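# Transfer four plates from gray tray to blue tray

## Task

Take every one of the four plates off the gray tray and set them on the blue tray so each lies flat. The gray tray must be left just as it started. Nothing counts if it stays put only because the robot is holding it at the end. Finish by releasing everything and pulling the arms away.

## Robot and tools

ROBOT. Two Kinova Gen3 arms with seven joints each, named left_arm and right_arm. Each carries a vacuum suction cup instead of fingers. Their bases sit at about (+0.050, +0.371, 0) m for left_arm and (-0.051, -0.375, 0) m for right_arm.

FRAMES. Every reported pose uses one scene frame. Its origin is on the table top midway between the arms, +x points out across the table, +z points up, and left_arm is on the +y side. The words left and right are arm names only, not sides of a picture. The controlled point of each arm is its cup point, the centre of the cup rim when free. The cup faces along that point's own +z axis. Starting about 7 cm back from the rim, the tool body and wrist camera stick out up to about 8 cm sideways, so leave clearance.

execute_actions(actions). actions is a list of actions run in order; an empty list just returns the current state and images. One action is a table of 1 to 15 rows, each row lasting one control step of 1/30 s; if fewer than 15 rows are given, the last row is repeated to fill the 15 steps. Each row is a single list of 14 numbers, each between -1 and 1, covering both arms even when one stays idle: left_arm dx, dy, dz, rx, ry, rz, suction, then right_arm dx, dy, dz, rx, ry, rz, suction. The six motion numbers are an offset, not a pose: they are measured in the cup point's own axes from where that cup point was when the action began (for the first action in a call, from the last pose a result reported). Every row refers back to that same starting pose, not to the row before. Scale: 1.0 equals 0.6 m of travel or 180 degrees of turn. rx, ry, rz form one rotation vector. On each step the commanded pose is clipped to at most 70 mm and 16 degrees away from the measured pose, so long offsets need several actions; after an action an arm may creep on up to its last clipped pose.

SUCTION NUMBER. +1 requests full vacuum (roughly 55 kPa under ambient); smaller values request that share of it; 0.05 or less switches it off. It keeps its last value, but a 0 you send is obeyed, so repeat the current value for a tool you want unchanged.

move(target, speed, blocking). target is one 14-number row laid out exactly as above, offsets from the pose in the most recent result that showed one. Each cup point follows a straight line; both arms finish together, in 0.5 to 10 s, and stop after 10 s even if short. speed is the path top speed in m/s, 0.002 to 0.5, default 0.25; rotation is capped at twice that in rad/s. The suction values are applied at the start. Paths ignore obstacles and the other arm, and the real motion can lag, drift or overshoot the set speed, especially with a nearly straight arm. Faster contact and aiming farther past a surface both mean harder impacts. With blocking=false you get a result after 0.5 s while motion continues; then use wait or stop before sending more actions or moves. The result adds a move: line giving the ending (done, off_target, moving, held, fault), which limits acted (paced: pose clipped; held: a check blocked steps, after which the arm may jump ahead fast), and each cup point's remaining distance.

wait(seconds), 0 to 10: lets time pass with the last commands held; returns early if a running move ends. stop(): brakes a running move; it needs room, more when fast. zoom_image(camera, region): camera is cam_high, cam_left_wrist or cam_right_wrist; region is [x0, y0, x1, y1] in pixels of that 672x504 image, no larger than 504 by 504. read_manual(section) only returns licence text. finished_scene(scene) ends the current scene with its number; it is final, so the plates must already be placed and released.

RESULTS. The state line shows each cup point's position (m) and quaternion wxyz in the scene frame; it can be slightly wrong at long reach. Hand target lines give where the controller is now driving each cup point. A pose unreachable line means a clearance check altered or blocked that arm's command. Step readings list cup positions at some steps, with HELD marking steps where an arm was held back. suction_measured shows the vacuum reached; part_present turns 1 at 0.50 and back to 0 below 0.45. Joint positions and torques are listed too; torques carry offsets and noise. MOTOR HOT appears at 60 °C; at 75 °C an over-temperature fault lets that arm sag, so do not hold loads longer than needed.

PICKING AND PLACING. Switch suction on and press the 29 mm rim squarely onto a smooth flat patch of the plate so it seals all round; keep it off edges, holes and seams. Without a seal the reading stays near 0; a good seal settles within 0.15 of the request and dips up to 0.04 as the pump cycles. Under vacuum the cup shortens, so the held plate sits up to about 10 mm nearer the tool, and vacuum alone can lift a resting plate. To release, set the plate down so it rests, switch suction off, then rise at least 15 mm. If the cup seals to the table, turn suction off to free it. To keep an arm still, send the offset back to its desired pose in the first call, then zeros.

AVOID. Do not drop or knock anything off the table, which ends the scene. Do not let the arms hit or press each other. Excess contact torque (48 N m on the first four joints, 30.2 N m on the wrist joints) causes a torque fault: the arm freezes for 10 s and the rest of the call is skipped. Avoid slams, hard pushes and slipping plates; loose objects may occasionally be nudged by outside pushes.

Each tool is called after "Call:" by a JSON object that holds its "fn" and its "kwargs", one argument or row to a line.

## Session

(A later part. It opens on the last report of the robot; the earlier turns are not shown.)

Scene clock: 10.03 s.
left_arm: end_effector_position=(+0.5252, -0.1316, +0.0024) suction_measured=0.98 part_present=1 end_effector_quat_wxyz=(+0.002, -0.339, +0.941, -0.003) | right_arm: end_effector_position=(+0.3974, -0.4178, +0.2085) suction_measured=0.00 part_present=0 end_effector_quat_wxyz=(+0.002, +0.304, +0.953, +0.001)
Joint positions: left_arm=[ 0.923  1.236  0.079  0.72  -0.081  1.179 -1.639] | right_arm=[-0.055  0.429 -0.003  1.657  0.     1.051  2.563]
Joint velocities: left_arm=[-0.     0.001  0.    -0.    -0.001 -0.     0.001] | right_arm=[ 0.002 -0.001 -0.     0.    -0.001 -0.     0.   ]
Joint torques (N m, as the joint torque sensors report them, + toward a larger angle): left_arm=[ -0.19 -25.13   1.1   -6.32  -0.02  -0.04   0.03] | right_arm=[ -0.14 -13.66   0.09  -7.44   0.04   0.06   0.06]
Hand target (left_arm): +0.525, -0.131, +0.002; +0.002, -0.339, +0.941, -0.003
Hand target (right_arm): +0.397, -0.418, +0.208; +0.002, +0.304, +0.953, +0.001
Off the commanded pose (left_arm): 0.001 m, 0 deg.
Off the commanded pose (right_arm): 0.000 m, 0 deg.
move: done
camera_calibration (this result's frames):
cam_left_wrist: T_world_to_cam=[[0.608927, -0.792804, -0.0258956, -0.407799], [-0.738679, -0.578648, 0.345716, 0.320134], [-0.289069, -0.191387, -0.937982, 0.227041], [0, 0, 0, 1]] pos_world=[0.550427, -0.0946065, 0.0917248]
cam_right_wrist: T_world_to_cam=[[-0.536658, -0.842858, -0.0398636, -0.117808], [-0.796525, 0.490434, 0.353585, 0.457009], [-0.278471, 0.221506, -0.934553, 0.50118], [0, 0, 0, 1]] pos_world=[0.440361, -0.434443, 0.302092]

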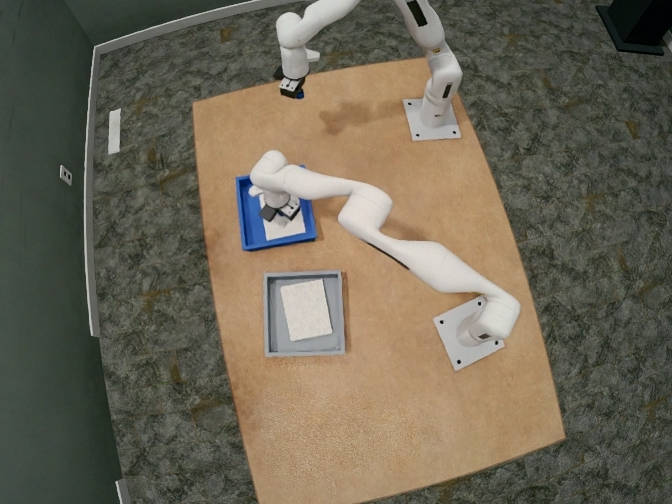

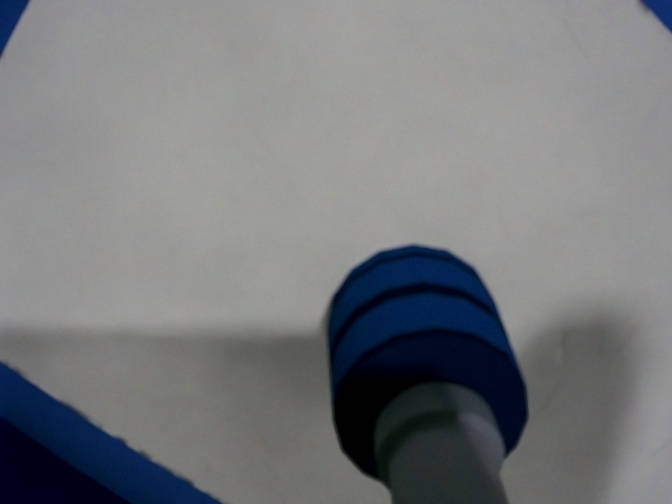

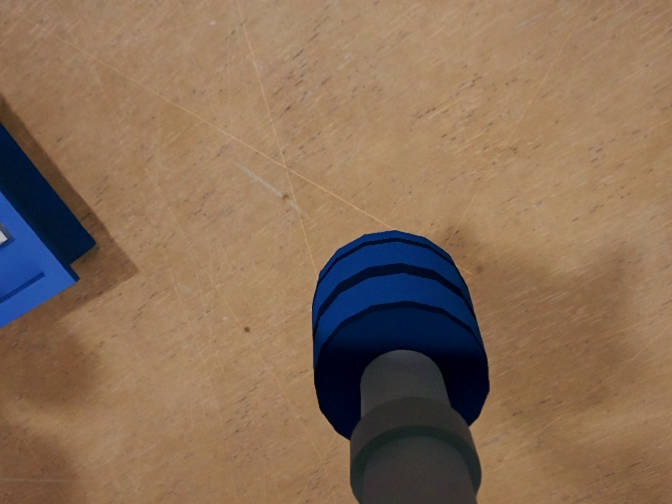

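Call:
{"fn": "execute_actions", "kwargs": {
  "actions": [
    [[0,0,0,0,0,0,0,0,0,0,0,0,0,0]],
    [[0,0,-0.13,0,0,0,0,0,0,0,0,0,0,0]]
  ]
}}

Call:
{"fn": "move", "kwargs": {
  "target": [-0.327,0.425,-0.01,0,0,0,0,0,0,0,0,0,0,0],
  "speed": 0.45
}}

Scene clock: 11.27 s.
left_arm: end_effector_position=(+0.5255, -0.1322, +0.0834) suction_measured=0.01 part_present=0 end_effector_quat_wxyz=(+0.003, -0.339, +0.941, -0.005) | right_arm: end_effector_position=(+0.3974, -0.4178, +0.2085) suction_measured=0.00 part_present=0 end_effector_quat_wxyz=(+0.002, +0.304, +0.953, +0.001)
Joint positions: left_arm=[ 0.923  1.142  0.085  0.666 -0.081  1.323 -1.641] | right_arm=[-0.055  0.429 -0.003  1.657  0.     1.051  2.563]
Joint velocities: left_arm=[-0.    -0.003  0.     0.    -0.001  0.     0.   ] | right_arm=[-0.    -0.001  0.001  0.     0.     0.001 -0.001]
Joint torques (N m, as the joint torque sensors report them, + toward a larger angle): left_arm=[ -0.42 -24.4    0.87  -6.77  -0.02   0.12  -0.02] | right_arm=[ -0.24 -13.73   0.06  -7.32  -0.11   0.05   0.08]
Hand target (left_arm): +0.526, -0.132, +0.084; +0.003, -0.339, +0.941, -0.006
Hand target (right_arm): +0.397, -0.418, +0.208; +0.002, +0.304, +0.953, +0.001
Off the commanded pose (left_arm): 0.000 m, 0 deg.
Off the commanded pose (right_arm): 0.000 m, 0 deg.
Step readings (end_effector_position; steps 1 to 15: 1st action; 16 to 30: 2nd action):
0: left_arm (+0.5252, -0.1316, +0.0024) | right_arm (+0.3974, -0.4178, +0.2085)
1: left_arm (+0.5252, -0.1317, +0.0026) | right_arm (+0.3974, -0.4178, +0.2085)
2: left_arm (+0.5255, -0.1319, +0.0034) | right_arm (+0.3974, -0.4178, +0.2085)
4: left_arm (+0.5260, -0.1325, +0.0050) | right_arm (+0.3974, -0.4178, +0.2085)
8: left_arm (+0.5262, -0.1327, +0.0057) | right_arm (+0.3974, -0.4178, +0.2085)
15: left_arm (+0.5262, -0.1327, +0.0057) | right_arm (+0.3974, -0.4178, +0.2085)
16: left_arm (+0.5262, -0.1328, +0.0067) | right_arm (+0.3974, -0.4178, +0.2085)
17: left_arm (+0.5261, -0.1328, +0.0109) | right_arm (+0.3974, -0.4178, +0.2085)
19: left_arm (+0.5262, -0.1333, +0.0321) | right_arm (+0.3974, -0.4178, +0.2085)
23: left_arm (+0.5261, -0.1331, +0.0803) | right_arm (+0.3974, -0.4178, +0.2085)
30: end_effector_position above
camera_calibration (this result's frames):
cam_left_wrist: T_world_to_cam=[[0.608985, -0.792887, -0.0216433, -0.406725], [-0.739667, -0.577539, 0.345458, 0.292737], [-0.286409, -0.19437, -0.938185, 0.30128], [0, 0, 0, 1]] pos_world=[0.550506, -0.0948605, 0.172725]
cam_right_wrist: T_world_to_cam=[[-0.536658, -0.842858, -0.0398641, -0.117807], [-0.796525, 0.490434, 0.353584, 0.457011], [-0.27847, 0.221506, -0.934553, 0.50118], [0, 0, 0, 1]] pos_world=[0.440362, -0.434443, 0.302091]

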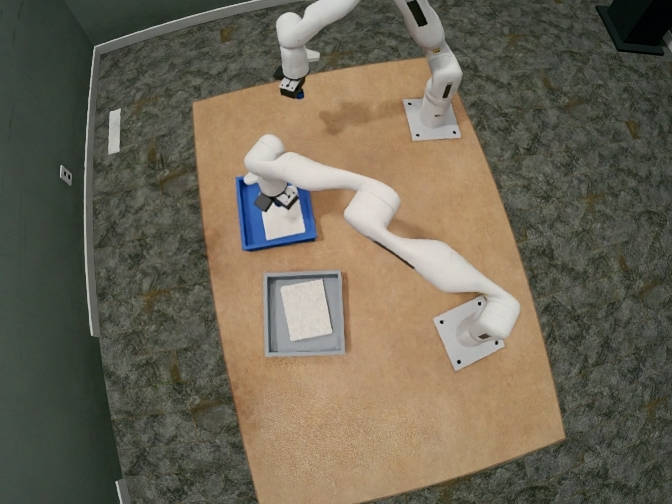

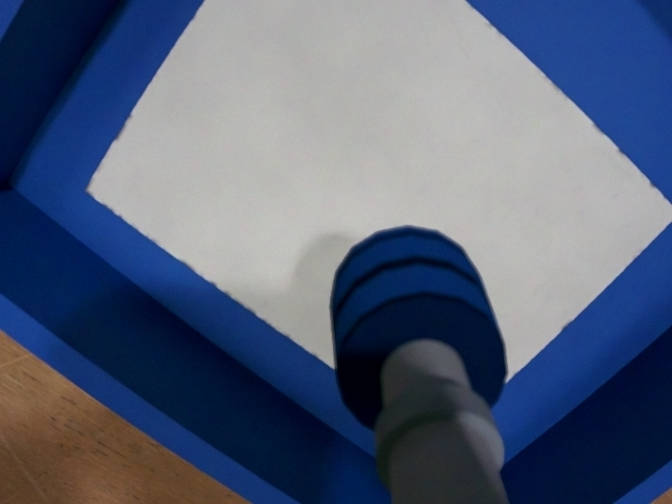

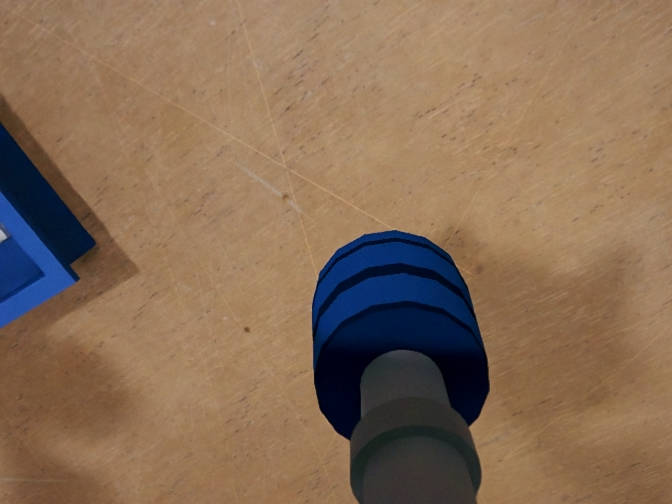

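Scene clock: 12.73 s.
left_arm: end_effector_position=(+0.5133, +0.1902, +0.0871) suction_measured=0.01 part_present=0 end_effector_quat_wxyz=(+0.004, -0.340, +0.940, -0.005) | right_arm: end_effector_position=(+0.3974, -0.4178, +0.2085) suction_measured=0.00 part_present=0 end_effector_quat_wxyz=(+0.002, +0.304, +0.953, +0.001)
Joint positions: left_arm=[ 0.452  0.69   0.058  1.652 -0.049  0.79  -2.086] | right_arm=[-0.055  0.429 -0.003  1.657  0.     1.051  2.563]
Joint velocities: left_arm=[-0.003 -0.002 -0.001  0.     0.002 -0.    -0.001] | right_arm=[-0.001 -0.    -0.001  0.001 -0.001  0.    -0.   ]
Joint torques (N m, as the joint torque sensors report them, + toward a larger angle): left_arm=[ -0.53 -17.24   0.73  -4.96   0.04  -0.13   0.11] | right_arm=[ -0.1  -13.58   0.07  -7.24   0.06   0.01   0.08]
Hand target (left_arm): +0.513, +0.190, +0.087; +0.004, -0.340, +0.940, -0.005
Hand target (right_arm): +0.397, -0.418, +0.208; +0.002, +0.304, +0.953, +0.001
Off the commanded pose (left_arm): 0.001 m, 0 deg.
Off the commanded pose (right_arm): 0.000 m, 0 deg.
move: done; limits=paced
camera_calibration (this result's frames):
cam_left_wrist: T_world_to_cam=[[0.610337, -0.791811, -0.0229028, -0.14438], [-0.738935, -0.57952, 0.343703, 0.468754], [-0.285421, -0.192851, -0.938799, 0.363166], [0, 0, 0, 1]] pos_world=[0.538154, 0.227368, 0.176521]
cam_right_wrist: T_world_to_cam=[[-0.536658, -0.842858, -0.0398645, -0.117807], [-0.796525, 0.490435, 0.353583, 0.457012], [-0.278469, 0.221506, -0.934553, 0.501179], [0, 0, 0, 1]] pos_world=[0.440363, -0.434443, 0.302091]

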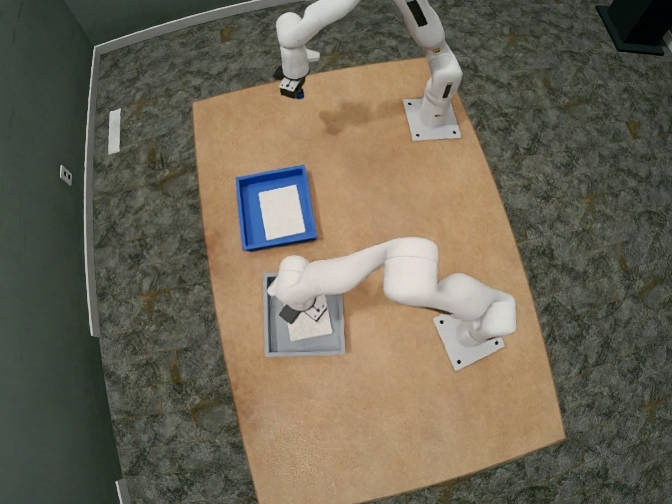

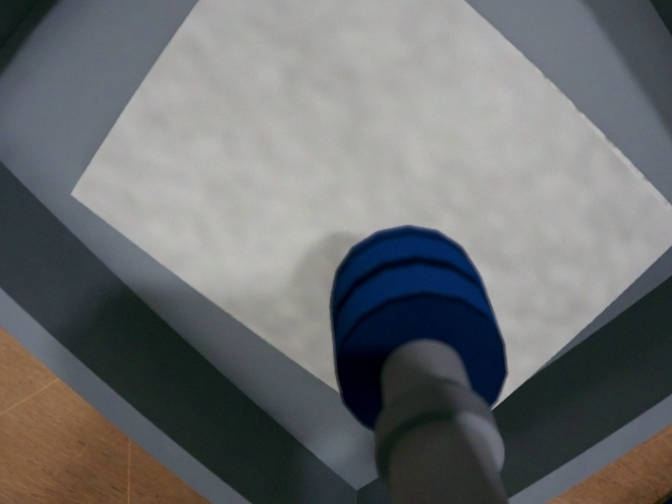

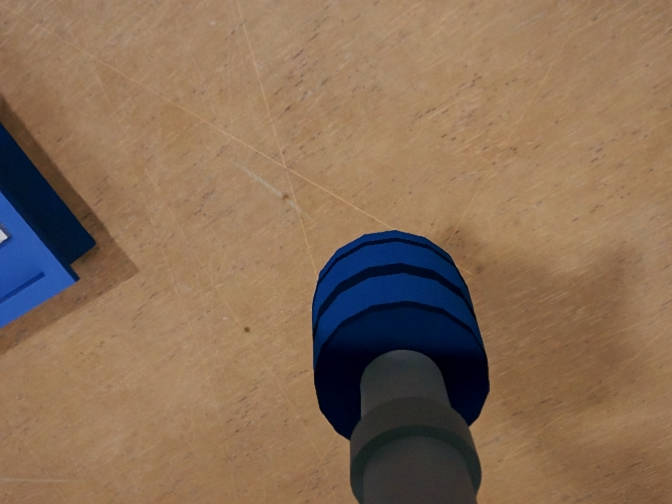

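Call:
{"fn": "move", "kwargs": {
  "target": [0,0,0.117,-0.002,0,0,1,0,0,0,0,0,0,0],
  "speed": 0.12
}}

Scene clock: 13.93 s.
left_arm: end_effector_position=(+0.5137, +0.1900, +0.0169) suction_measured=0.64 part_present=1 end_effector_quat_wxyz=(+0.003, -0.340, +0.940, -0.001) | right_arm: end_effector_position=(+0.3974, -0.4178, +0.2085) suction_measured=0.00 part_present=0 end_effector_quat_wxyz=(+0.002, +0.304, +0.953, +0.001)
Joint positions: left_arm=[ 0.464  0.819  0.045  1.682 -0.057  0.637 -2.077] | right_arm=[-0.055  0.429 -0.003  1.657  0.     1.051  2.563]
Joint velocities: left_arm=[ 0.    -0.001  0.    -0.002  0.001  0.     0.001] | right_arm=[-0.    -0.003 -0.     0.     0.001  0.001  0.   ]
Joint torques (N m, as the joint torque sensors report them, + toward a larger angle): left_arm=[ -0.52 -18.9    0.95  -4.55   0.1    0.1    0.08] | right_arm=[ -0.25 -13.47   0.11  -7.26   0.09   0.04   0.13]
Hand target (left_arm): +0.514, +0.190, +0.017; +0.003, -0.340, +0.940, -0.001
Hand target (right_arm): +0.397, -0.418, +0.208; +0.002, +0.304, +0.953, +0.001
Off the commanded pose (left_arm): 0.000 m, 0 deg.
Off the commanded pose (right_arm): 0.000 m, 0 deg.
move: done
camera_calibration (this result's frames):
cam_left_wrist: T_world_to_cam=[[0.610224, -0.791675, -0.0296327, -0.146285], [-0.737534, -0.581354, 0.343615, 0.492753], [-0.289258, -0.187827, -0.938643, 0.298296], [0, 0, 0, 1]] pos_world=[0.538974, 0.226681, 0.106341]
cam_right_wrist: T_world_to_cam=[[-0.536658, -0.842858, -0.0398647, -0.117806], [-0.796526, 0.490435, 0.353583, 0.457013], [-0.278469, 0.221506, -0.934553, 0.501179], [0, 0, 0, 1]] pos_world=[0.440363, -0.434443, 0.302091]

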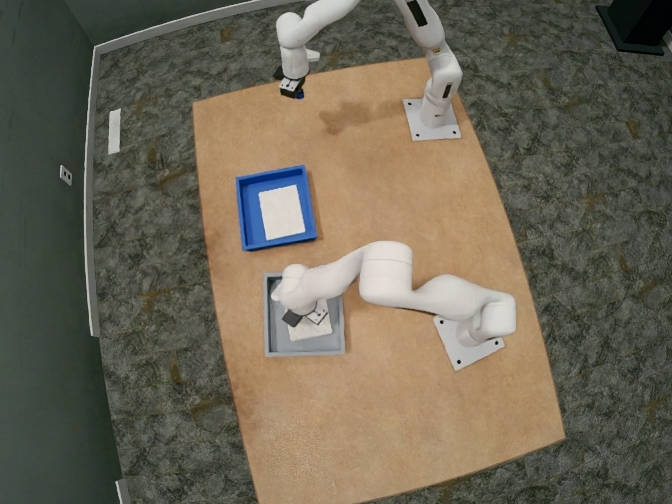

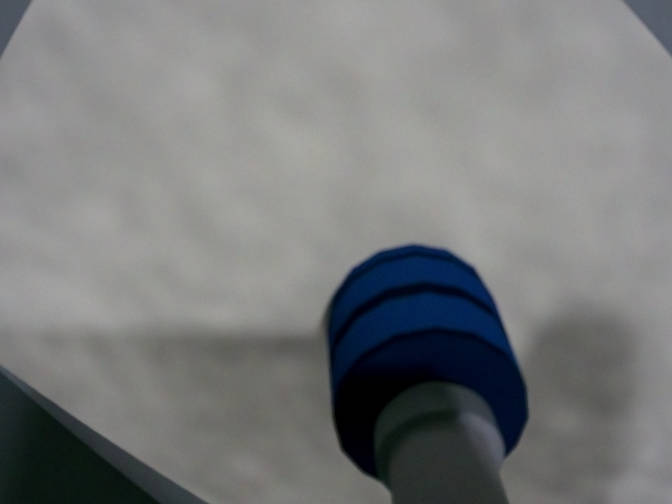

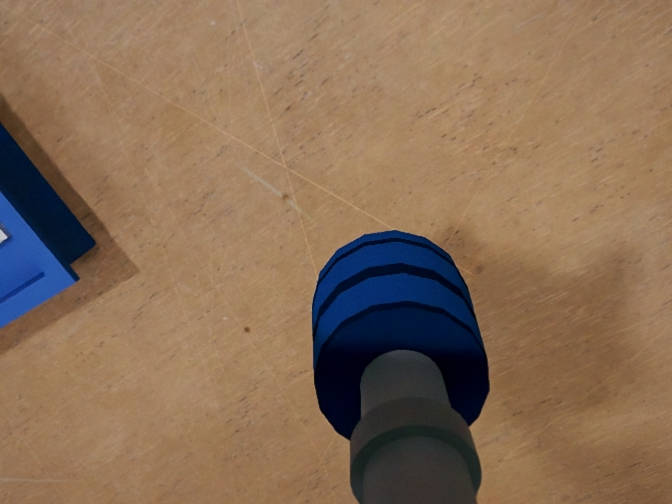

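Call:
{"fn": "move", "kwargs": {
  "target": [0,0,-0.1,0,0,0,1,0,0,0,0,0,0,0],
  "speed": 0.2
}}

Call:
{"fn": "move", "kwargs": {
  "target": [0.327,-0.424,0,0,0,0,1,0,0,0,0,0,0,0],
  "speed": 0.35
}}

Call:
{"fn": "move", "kwargs": {
  "target": [0,0,0.119,0,0,0,1,0,0,0,0,0,0,0],
  "speed": 0.1
}}

Scene clock: 15.17 s.
left_arm: end_effector_position=(+0.5134, +0.1899, +0.0765) suction_measured=0.99 part_present=1 end_effector_quat_wxyz=(+0.002, -0.340, +0.940, -0.001) | right_arm: end_effector_position=(+0.3974, -0.4178, +0.2085) suction_measured=0.00 part_present=0 end_effector_quat_wxyz=(+0.002, +0.304, +0.953, +0.001)
Joint positions: left_arm=[ 0.458  0.711  0.054  1.652 -0.052  0.775 -2.081] | right_arm=[-0.055  0.429 -0.003  1.657  0.     1.051  2.563]
Joint velocities: left_arm=[-0.001 -0.006 -0.     0.    -0.001  0.    -0.001] | right_arm=[ 0.     0.001 -0.001 -0.     0.001  0.001  0.   ]
Joint torques (N m, as the joint torque sensors report them, + toward a larger angle): left_arm=[ -0.43 -18.43   0.89  -4.71  -0.01  -0.01   0.06] | right_arm=[ -0.21 -13.55   0.    -7.3    0.08   0.     0.03]
Hand target (left_arm): +0.514, +0.190, +0.077; +0.002, -0.340, +0.940, -0.001
Hand target (right_arm): +0.397, -0.418, +0.208; +0.002, +0.304, +0.953, +0.001
Off the commanded pose (left_arm): 0.000 m, 0 deg.
Off the commanded pose (right_arm): 0.000 m, 0 deg.
move: done
camera_calibration (this result's frames):
cam_left_wrist: T_world_to_cam=[[0.61018, -0.791697, -0.0299325, -0.144311], [-0.737283, -0.58126, 0.344312, 0.471741], [-0.289989, -0.188024, -0.938378, 0.354586], [0, 0, 0, 1]] pos_world=[0.538688, 0.226624, 0.16599]
cam_right_wrist: T_world_to_cam=[[-0.536658, -0.842857, -0.0398646, -0.117806], [-0.796526, 0.490435, 0.353582, 0.457014], [-0.278468, 0.221506, -0.934554, 0.501179], [0, 0, 0, 1]] pos_world=[0.440364, -0.434443, 0.30209]

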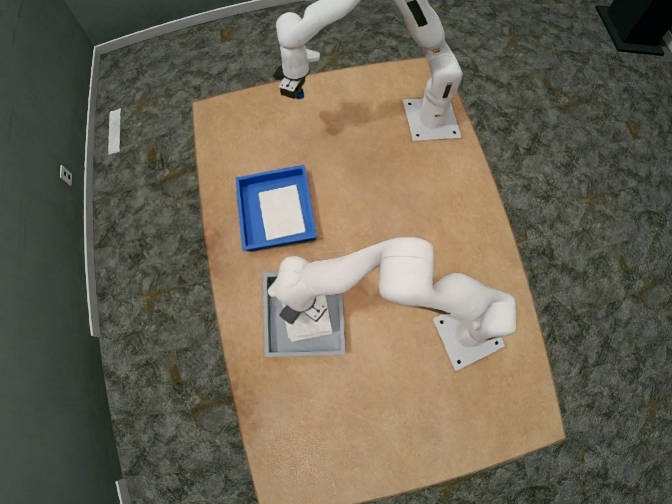

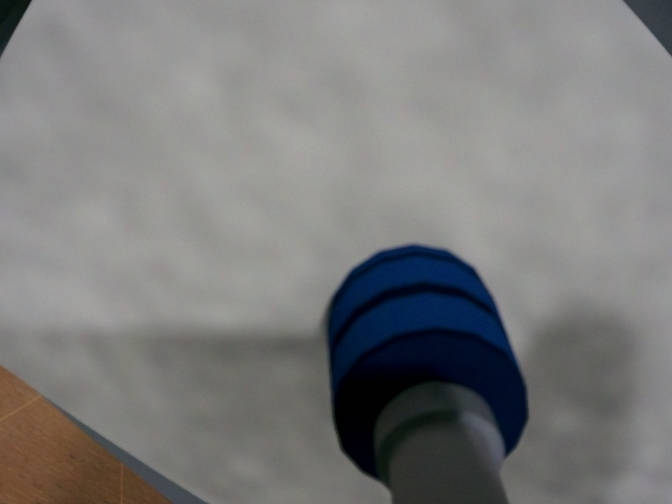

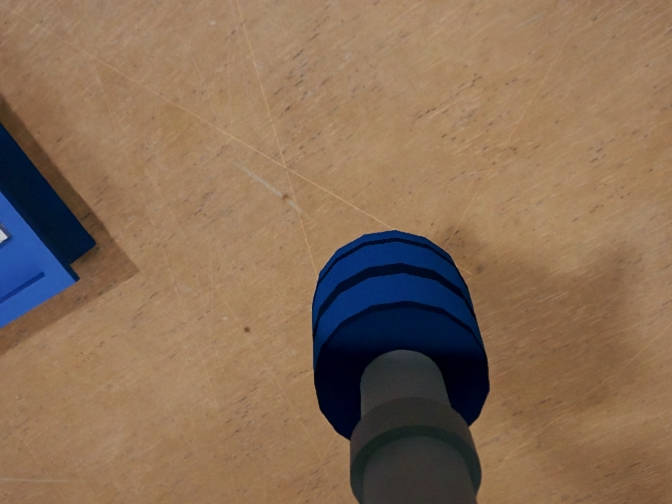

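Scene clock: 16.73 s.
left_arm: end_effector_position=(+0.5252, -0.1322, +0.0781) suction_measured=0.98 part_present=1 end_effector_quat_wxyz=(+0.002, -0.339, +0.941, -0.003) | right_arm: end_effector_position=(+0.3974, -0.4178, +0.2085) suction_measured=0.00 part_present=0 end_effector_quat_wxyz=(+0.002, +0.304, +0.953, +0.001)
Joint positions: left_arm=[ 0.927  1.152  0.071  0.659 -0.068  1.325 -1.646] | right_arm=[-0.055  0.429 -0.003  1.657  0.     1.051  2.563]
Joint velocities: left_arm=[ 0.002  0.016  0.001 -0.009 -0.002  0.003 -0.   ] | right_arm=[-0.001  0.002 -0.001  0.    -0.     0.    -0.001]
Joint torques (N m, as the joint torque sensors report them, + toward a larger angle): left_arm=[ -0.45 -25.74   1.18  -7.36  -0.11   0.02  -0.05] | right_arm=[ -0.31 -13.59  -0.04  -7.39   0.09   0.12  -0.03]
Hand target (left_arm): +0.525, -0.132, +0.077; +0.001, -0.339, +0.941, -0.002
Hand target (right_arm): +0.397, -0.418, +0.208; +0.002, +0.304, +0.953, +0.001
Off the commanded pose (left_arm): 0.002 m, 0 deg.
Off the commanded pose (right_arm): 0.000 m, 0 deg.
move: done
camera_calibration (this result's frames):
cam_left_wrist: T_world_to_cam=[[0.60874, -0.792896, -0.0274146, -0.406092], [-0.738381, -0.57885, 0.346016, 0.293485], [-0.290224, -0.190391, -0.937828, 0.298695], [0, 0, 0, 1]] pos_world=[0.550596, -0.0952362, 0.167441]
cam_right_wrist: T_world_to_cam=[[-0.536658, -0.842857, -0.0398648, -0.117806], [-0.796526, 0.490435, 0.353582, 0.457015], [-0.278468, 0.221506, -0.934554, 0.501179], [0, 0, 0, 1]] pos_world=[0.440365, -0.434443, 0.30209]

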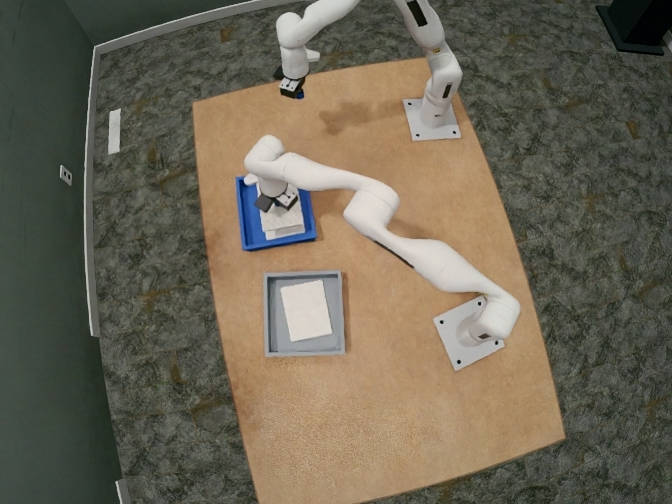

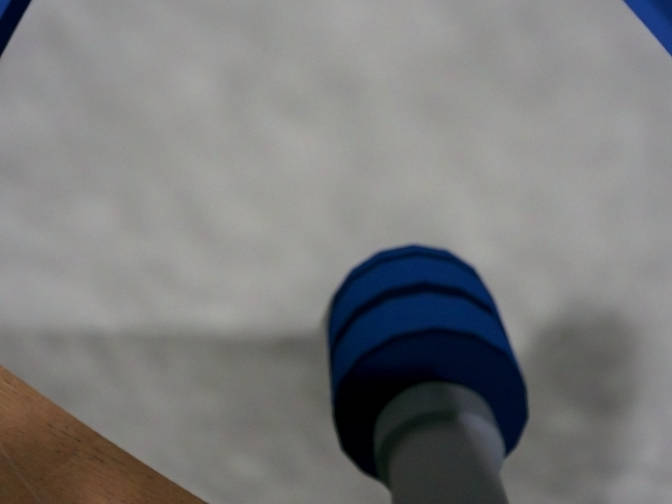

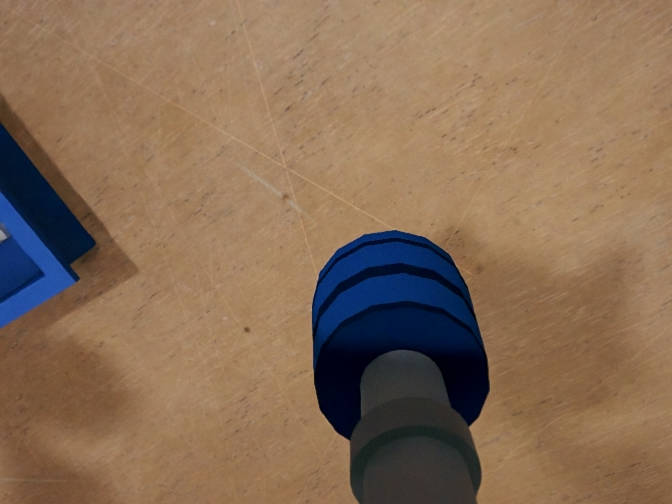

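Scene clock: 17.70 s.
left_arm: end_effector_position=(+0.5261, -0.1329, +0.0084) suction_measured=1.00 part_present=1 end_effector_quat_wxyz=(+0.002, -0.339, +0.941, -0.004) | right_arm: end_effector_position=(+0.3974, -0.4178, +0.2085) suction_measured=0.00 part_present=0 end_effector_quat_wxyz=(+0.002, +0.304, +0.953, +0.001)
Joint positions: left_arm=[ 0.928  1.232  0.066  0.709 -0.068  1.193 -1.644] | right_arm=[-0.055  0.429 -0.003  1.657  0.     1.051  2.563]
Joint velocities: left_arm=[-0.     0.001 -0.    -0.001 -0.     0.003  0.   ] | right_arm=[-0.003  0.001  0.     0.    -0.     0.001  0.   ]
Joint torques (N m, as the joint torque sensors report them, + toward a larger angle): left_arm=[ -0.38 -24.11   1.1   -5.86   0.     0.04  -0.05] | right_arm=[ -0.23 -13.54   0.24  -7.37   0.05   0.04   0.01]
Hand target (left_arm): +0.525, -0.132, +0.007; +0.002, -0.339, +0.941, -0.003
Hand target (right_arm): +0.397, -0.418, +0.208; +0.002, +0.304, +0.953, +0.001
Off the commanded pose (left_arm): 0.002 m, 0 deg.
Off the commanded pose (right_arm): 0.000 m, 0 deg.
move: done
camera_calibration (this result's frames):
cam_left_wrist: T_world_to_cam=[[0.608851, -0.792901, -0.024676, -0.409212], [-0.739065, -0.578265, 0.345533, 0.318273], [-0.288243, -0.192141, -0.938082, 0.232169], [0, 0, 0, 1]] pos_world=[0.551294, -0.0958091, 0.0977219]
cam_right_wrist: T_world_to_cam=[[-0.536658, -0.842857, -0.0398652, -0.117805], [-0.796526, 0.490435, 0.353581, 0.457016], [-0.278467, 0.221506, -0.934554, 0.501178], [0, 0, 0, 1]] pos_world=[0.440365, -0.434444, 0.30209]

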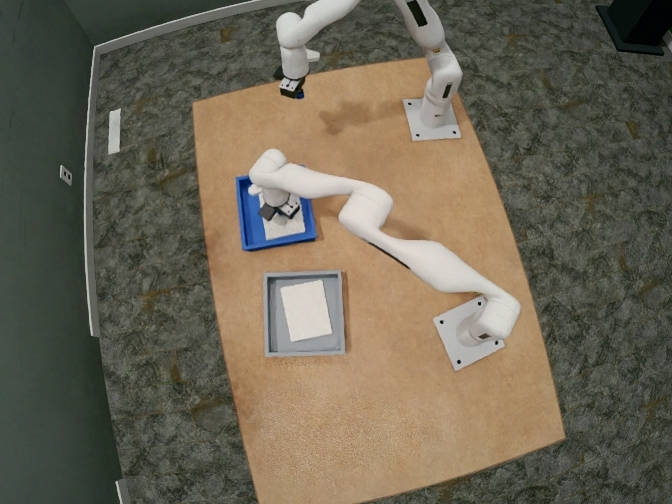

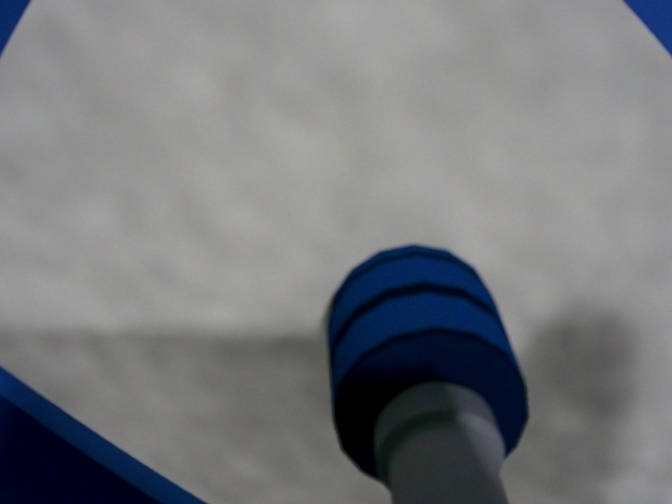

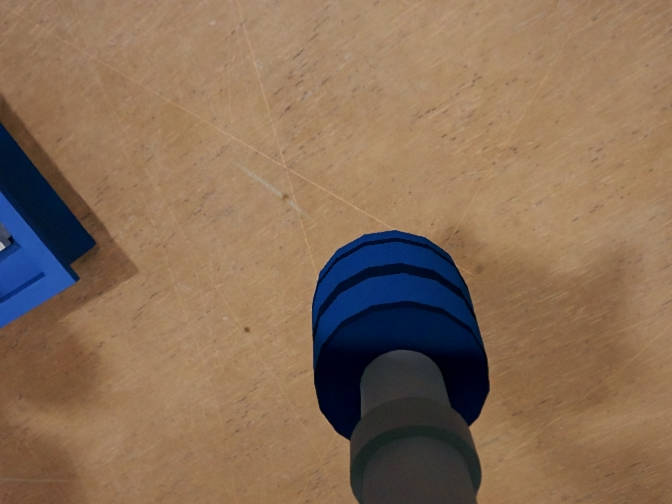

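Call:
{"fn": "execute_actions", "kwargs": {
  "actions": [
    [[0,0,0,0,0,0,0,0,0,0,0,0,0,0],[0,0,0,0,0,0,0,0,0,0,0,0,0,0],[0,0,0,0,0,0,0,0,0,0,0,0,0,0],[0,0,0,0,0,0,0,0,0,0,0,0,0,0],[0,0,0,0,0,0,0,0,0,0,0,0,0,0],[0,0,0,0,0,0,0,0,0,0,0,0,0,0],[0,0,-0.125,0,0,0,0,0,0,0,0,0,0,0]]
  ]
}}

Call:
{"fn": "move", "kwargs": {
  "target": [-0.327,0.429,0,-0.001,0,0,0,0,0,0,0,0,0,0],
  "speed": 0.45
}}

Call:
{"fn": "move", "kwargs": {
  "target": [0,0,0.114,0,0,0,1,0,0,0,0,0,0,0],
  "speed": 0.12
}}

Scene clock: 18.57 s.
left_arm: end_effector_position=(+0.5261, -0.1332, +0.0826) suction_measured=0.01 part_present=0 end_effector_quat_wxyz=(+0.003, -0.339, +0.941, -0.005) | right_arm: end_effector_position=(+0.3974, -0.4178, +0.2085) suction_measured=0.00 part_present=0 end_effector_quat_wxyz=(+0.002, +0.304, +0.953, +0.001)
Joint positions: left_arm=[ 0.928  1.148  0.071  0.654 -0.068  1.33  -1.646] | right_arm=[-0.055  0.429 -0.003  1.657  0.     1.051  2.563]
Joint velocities: left_arm=[ 0.     0.004  0.001 -0.027 -0.001  0.081 -0.   ] | right_arm=[ 0.     0.     0.001  0.     0.001 -0.    -0.001]
Joint torques (N m, as the joint torque sensors report them, + toward a larger angle): left_arm=[ -0.38 -19.4    0.89  -4.79  -0.2    0.05  -0.02] | right_arm=[ -0.23 -13.68   0.08  -7.36   0.11  -0.01   0.04]
Hand target (left_arm): +0.526, -0.133, +0.083; +0.002, -0.339, +0.941, -0.004
Hand target (right_arm): +0.397, -0.418, +0.208; +0.002, +0.304, +0.953, +0.001
Off the commanded pose (left_arm): 0.001 m, 0 deg.
Off the commanded pose (right_arm): 0.000 m, 0 deg.
Step readings (end_effector_position):
0: left_arm (+0.5261, -0.1329, +0.0084) | right_arm (+0.3974, -0.4178, +0.2085)
1: left_arm (+0.5263, -0.1330, +0.0089) | right_arm (+0.3974, -0.4178, +0.2085)
2: left_arm (+0.5265, -0.1333, +0.0098) | right_arm (+0.3974, -0.4178, +0.2085)
4: left_arm (+0.5271, -0.1339, +0.0113) | right_arm (+0.3974, -0.4178, +0.2085)
8: left_arm (+0.5273, -0.1340, +0.0171) | right_arm (+0.3974, -0.4178, +0.2085)
15: end_effector_position above
camera_calibration (this result's frames):
cam_left_wrist: T_world_to_cam=[[0.608814, -0.792985, -0.0228271, -0.407762], [-0.739418, -0.577643, 0.345818, 0.292663], [-0.287414, -0.19366, -0.938024, 0.301079], [0, 0, 0, 1]] pos_world=[0.551186, -0.0959873, 0.171903]
cam_right_wrist: T_world_to_cam=[[-0.536659, -0.842857, -0.0398654, -0.117805], [-0.796526, 0.490435, 0.353581, 0.457017], [-0.278466, 0.221506, -0.934554, 0.501178], [0, 0, 0, 1]] pos_world=[0.440366, -0.434444, 0.302089]

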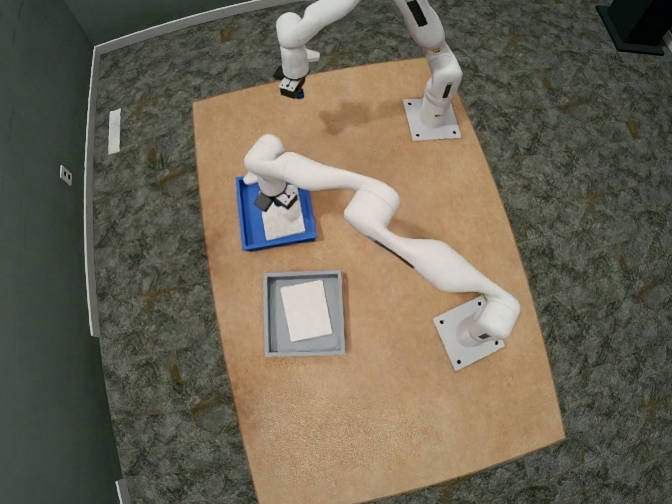

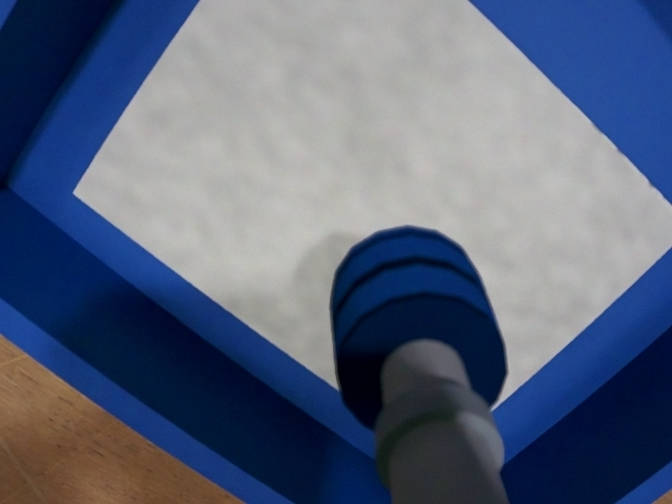

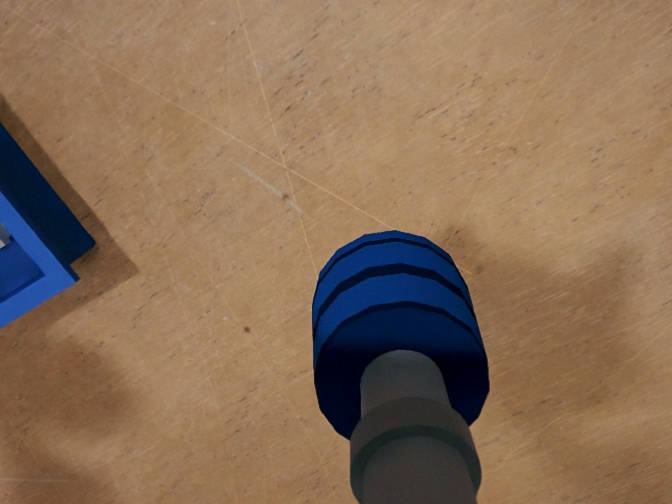

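Scene clock: 20.07 s.
left_arm: end_effector_position=(+0.5124, +0.1910, +0.0806) suction_measured=0.01 part_present=0 end_effector_quat_wxyz=(+0.003, -0.340, +0.940, -0.003) | right_arm: end_effector_position=(+0.3974, -0.4178, +0.2085) suction_measured=0.00 part_present=0 end_effector_quat_wxyz=(+0.002, +0.304, +0.953, +0.001)
Joint positions: left_arm=[ 0.462  0.701  0.043  1.657 -0.039  0.778 -2.094] | right_arm=[-0.055  0.429 -0.003  1.657  0.     1.051  2.563]
Joint velocities: left_arm=[-0.002 -0.002 -0.002 -0.     0.002 -0.     0.001] | right_arm=[ 0.001  0.001 -0.     0.    -0.001  0.     0.001]
Joint torques (N m, as the joint torque sensors report them, + toward a larger angle): left_arm=[ -0.25 -17.24   0.66  -4.75  -0.15   0.14   0.05] | right_arm=[ -0.34 -13.55   0.03  -7.56   0.15   0.05   0.06]
Hand target (left_arm): +0.513, +0.191, +0.081; +0.003, -0.340, +0.940, -0.003
Hand target (right_arm): +0.397, -0.418, +0.208; +0.002, +0.304, +0.953, +0.001
Off the commanded pose (left_arm): 0.001 m, 0 deg.
Off the commanded pose (right_arm): 0.000 m, 0 deg.
move: done; limits=paced
camera_calibration (this result's frames):
cam_left_wrist: T_world_to_cam=[[0.610208, -0.791774, -0.0271966, -0.142982], [-0.73795, -0.580546, 0.344086, 0.470529], [-0.288227, -0.189894, -0.938544, 0.357766], [0, 0, 0, 1]] pos_world=[0.537593, 0.227892, 0.169988]
cam_right_wrist: T_world_to_cam=[[-0.536659, -0.842857, -0.0398656, -0.117804], [-0.796526, 0.490436, 0.35358, 0.457018], [-0.278466, 0.221506, -0.934554, 0.501178], [0, 0, 0, 1]] pos_world=[0.440367, -0.434444, 0.302089]

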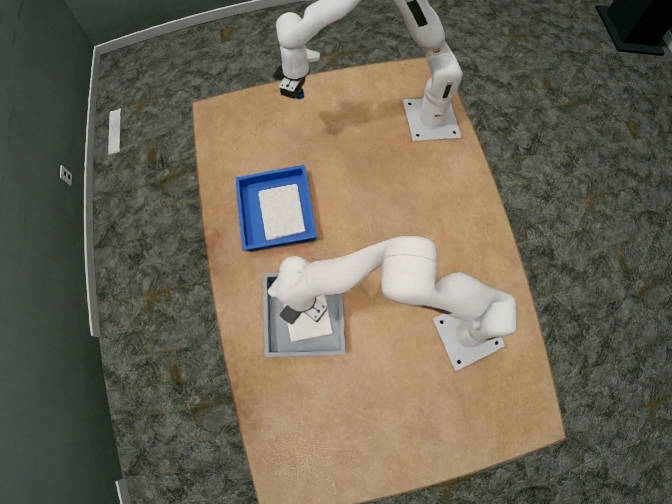

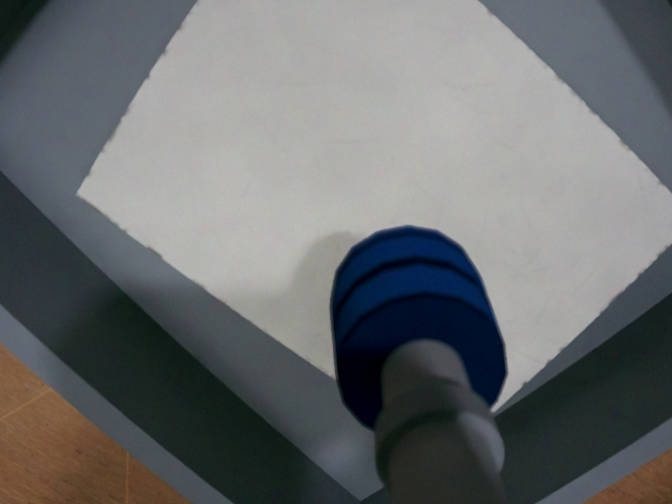

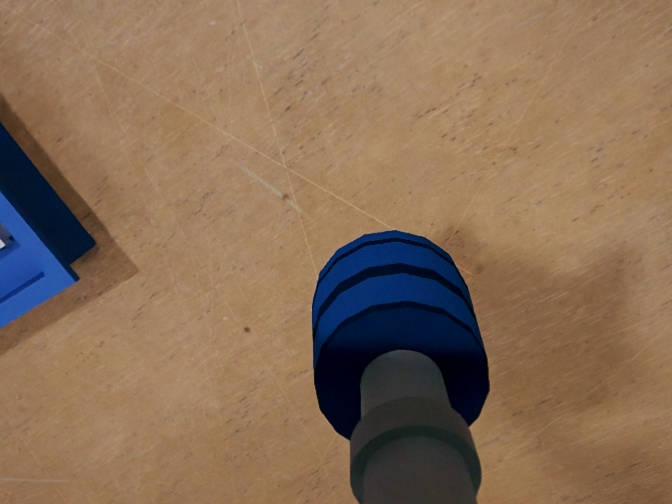

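Scene clock: 21.03 s.
left_arm: end_effector_position=(+0.5126, +0.1911, +0.0120) suction_measured=0.54 part_present=1 end_effector_quat_wxyz=(+0.003, -0.340, +0.940, -0.002) | right_arm: end_effector_position=(+0.3974, -0.4178, +0.2085) suction_measured=0.00 part_present=0 end_effector_quat_wxyz=(+0.002, +0.304, +0.953, +0.001)
Joint positions: left_arm=[ 0.468  0.826  0.034  1.69  -0.043  0.62  -2.091] | right_arm=[-0.055  0.429 -0.003  1.657  0.     1.051  2.563]
Joint velocities: left_arm=[-0.     0.004 -0.    -0.     0.001  0.    -0.001] | right_arm=[ 0.    -0.    -0.001 -0.     0.    -0.001 -0.001]
Joint torques (N m, as the joint torque sensors report them, + toward a larger angle): left_arm=[ -0.28 -18.94   0.7   -4.19  -0.1    0.08   0.03] | right_arm=[ -0.38 -13.51  -0.01  -7.27   0.05   0.08   0.12]
Hand target (left_arm): +0.513, +0.191, +0.012; +0.003, -0.340, +0.940, -0.002
Hand target (right_arm): +0.397, -0.418, +0.208; +0.002, +0.304, +0.953, +0.001
Off the commanded pose (left_arm): 0.000 m, 0 deg.
Off the commanded pose (right_arm): 0.000 m, 0 deg.
move: done
camera_calibration (this result's frames):
cam_left_wrist: T_world_to_cam=[[0.610182, -0.791768, -0.0279288, -0.144846], [-0.737843, -0.580757, 0.34396, 0.494239], [-0.288557, -0.189271, -0.938569, 0.293495], [0, 0, 0, 1]] pos_world=[0.537743, 0.227899, 0.101422]
cam_right_wrist: T_world_to_cam=[[-0.536659, -0.842857, -0.039866, -0.117804], [-0.796526, 0.490436, 0.35358, 0.457018], [-0.278465, 0.221506, -0.934555, 0.501177], [0, 0, 0, 1]] pos_world=[0.440367, -0.434444, 0.302089]

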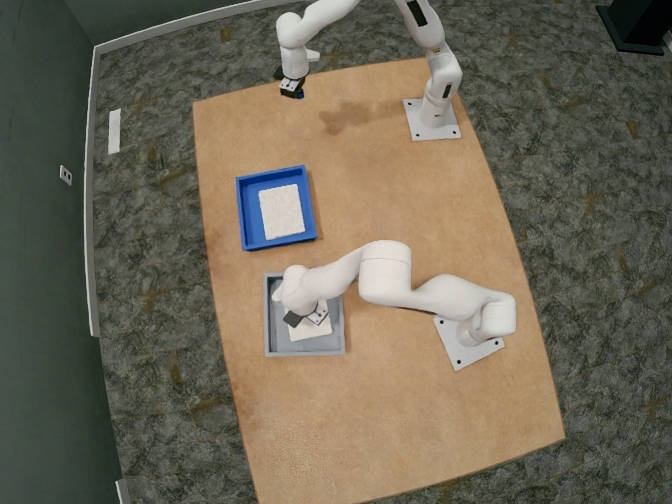

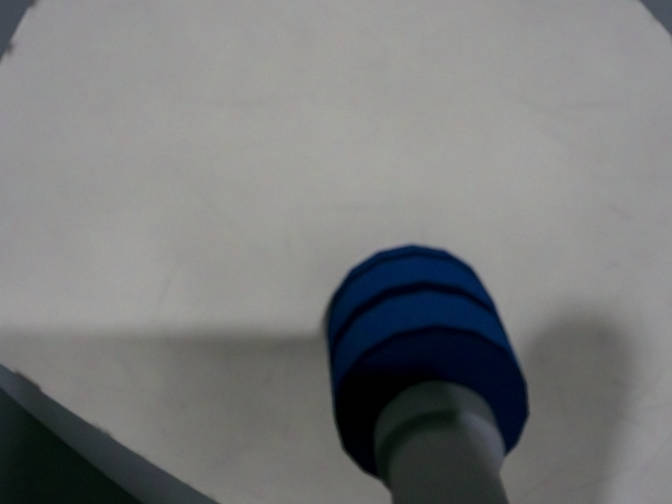

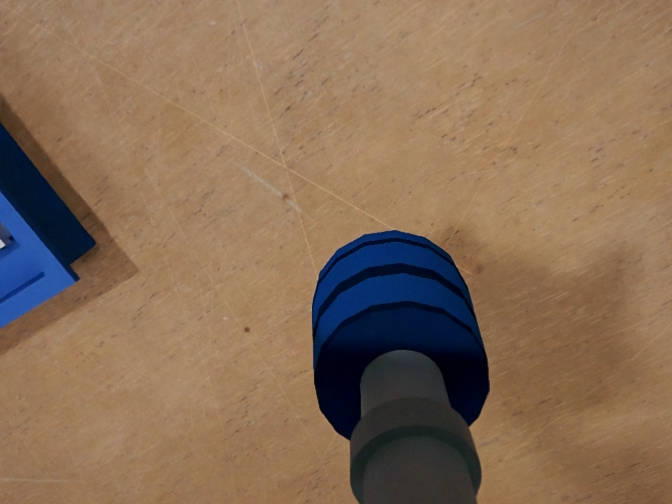

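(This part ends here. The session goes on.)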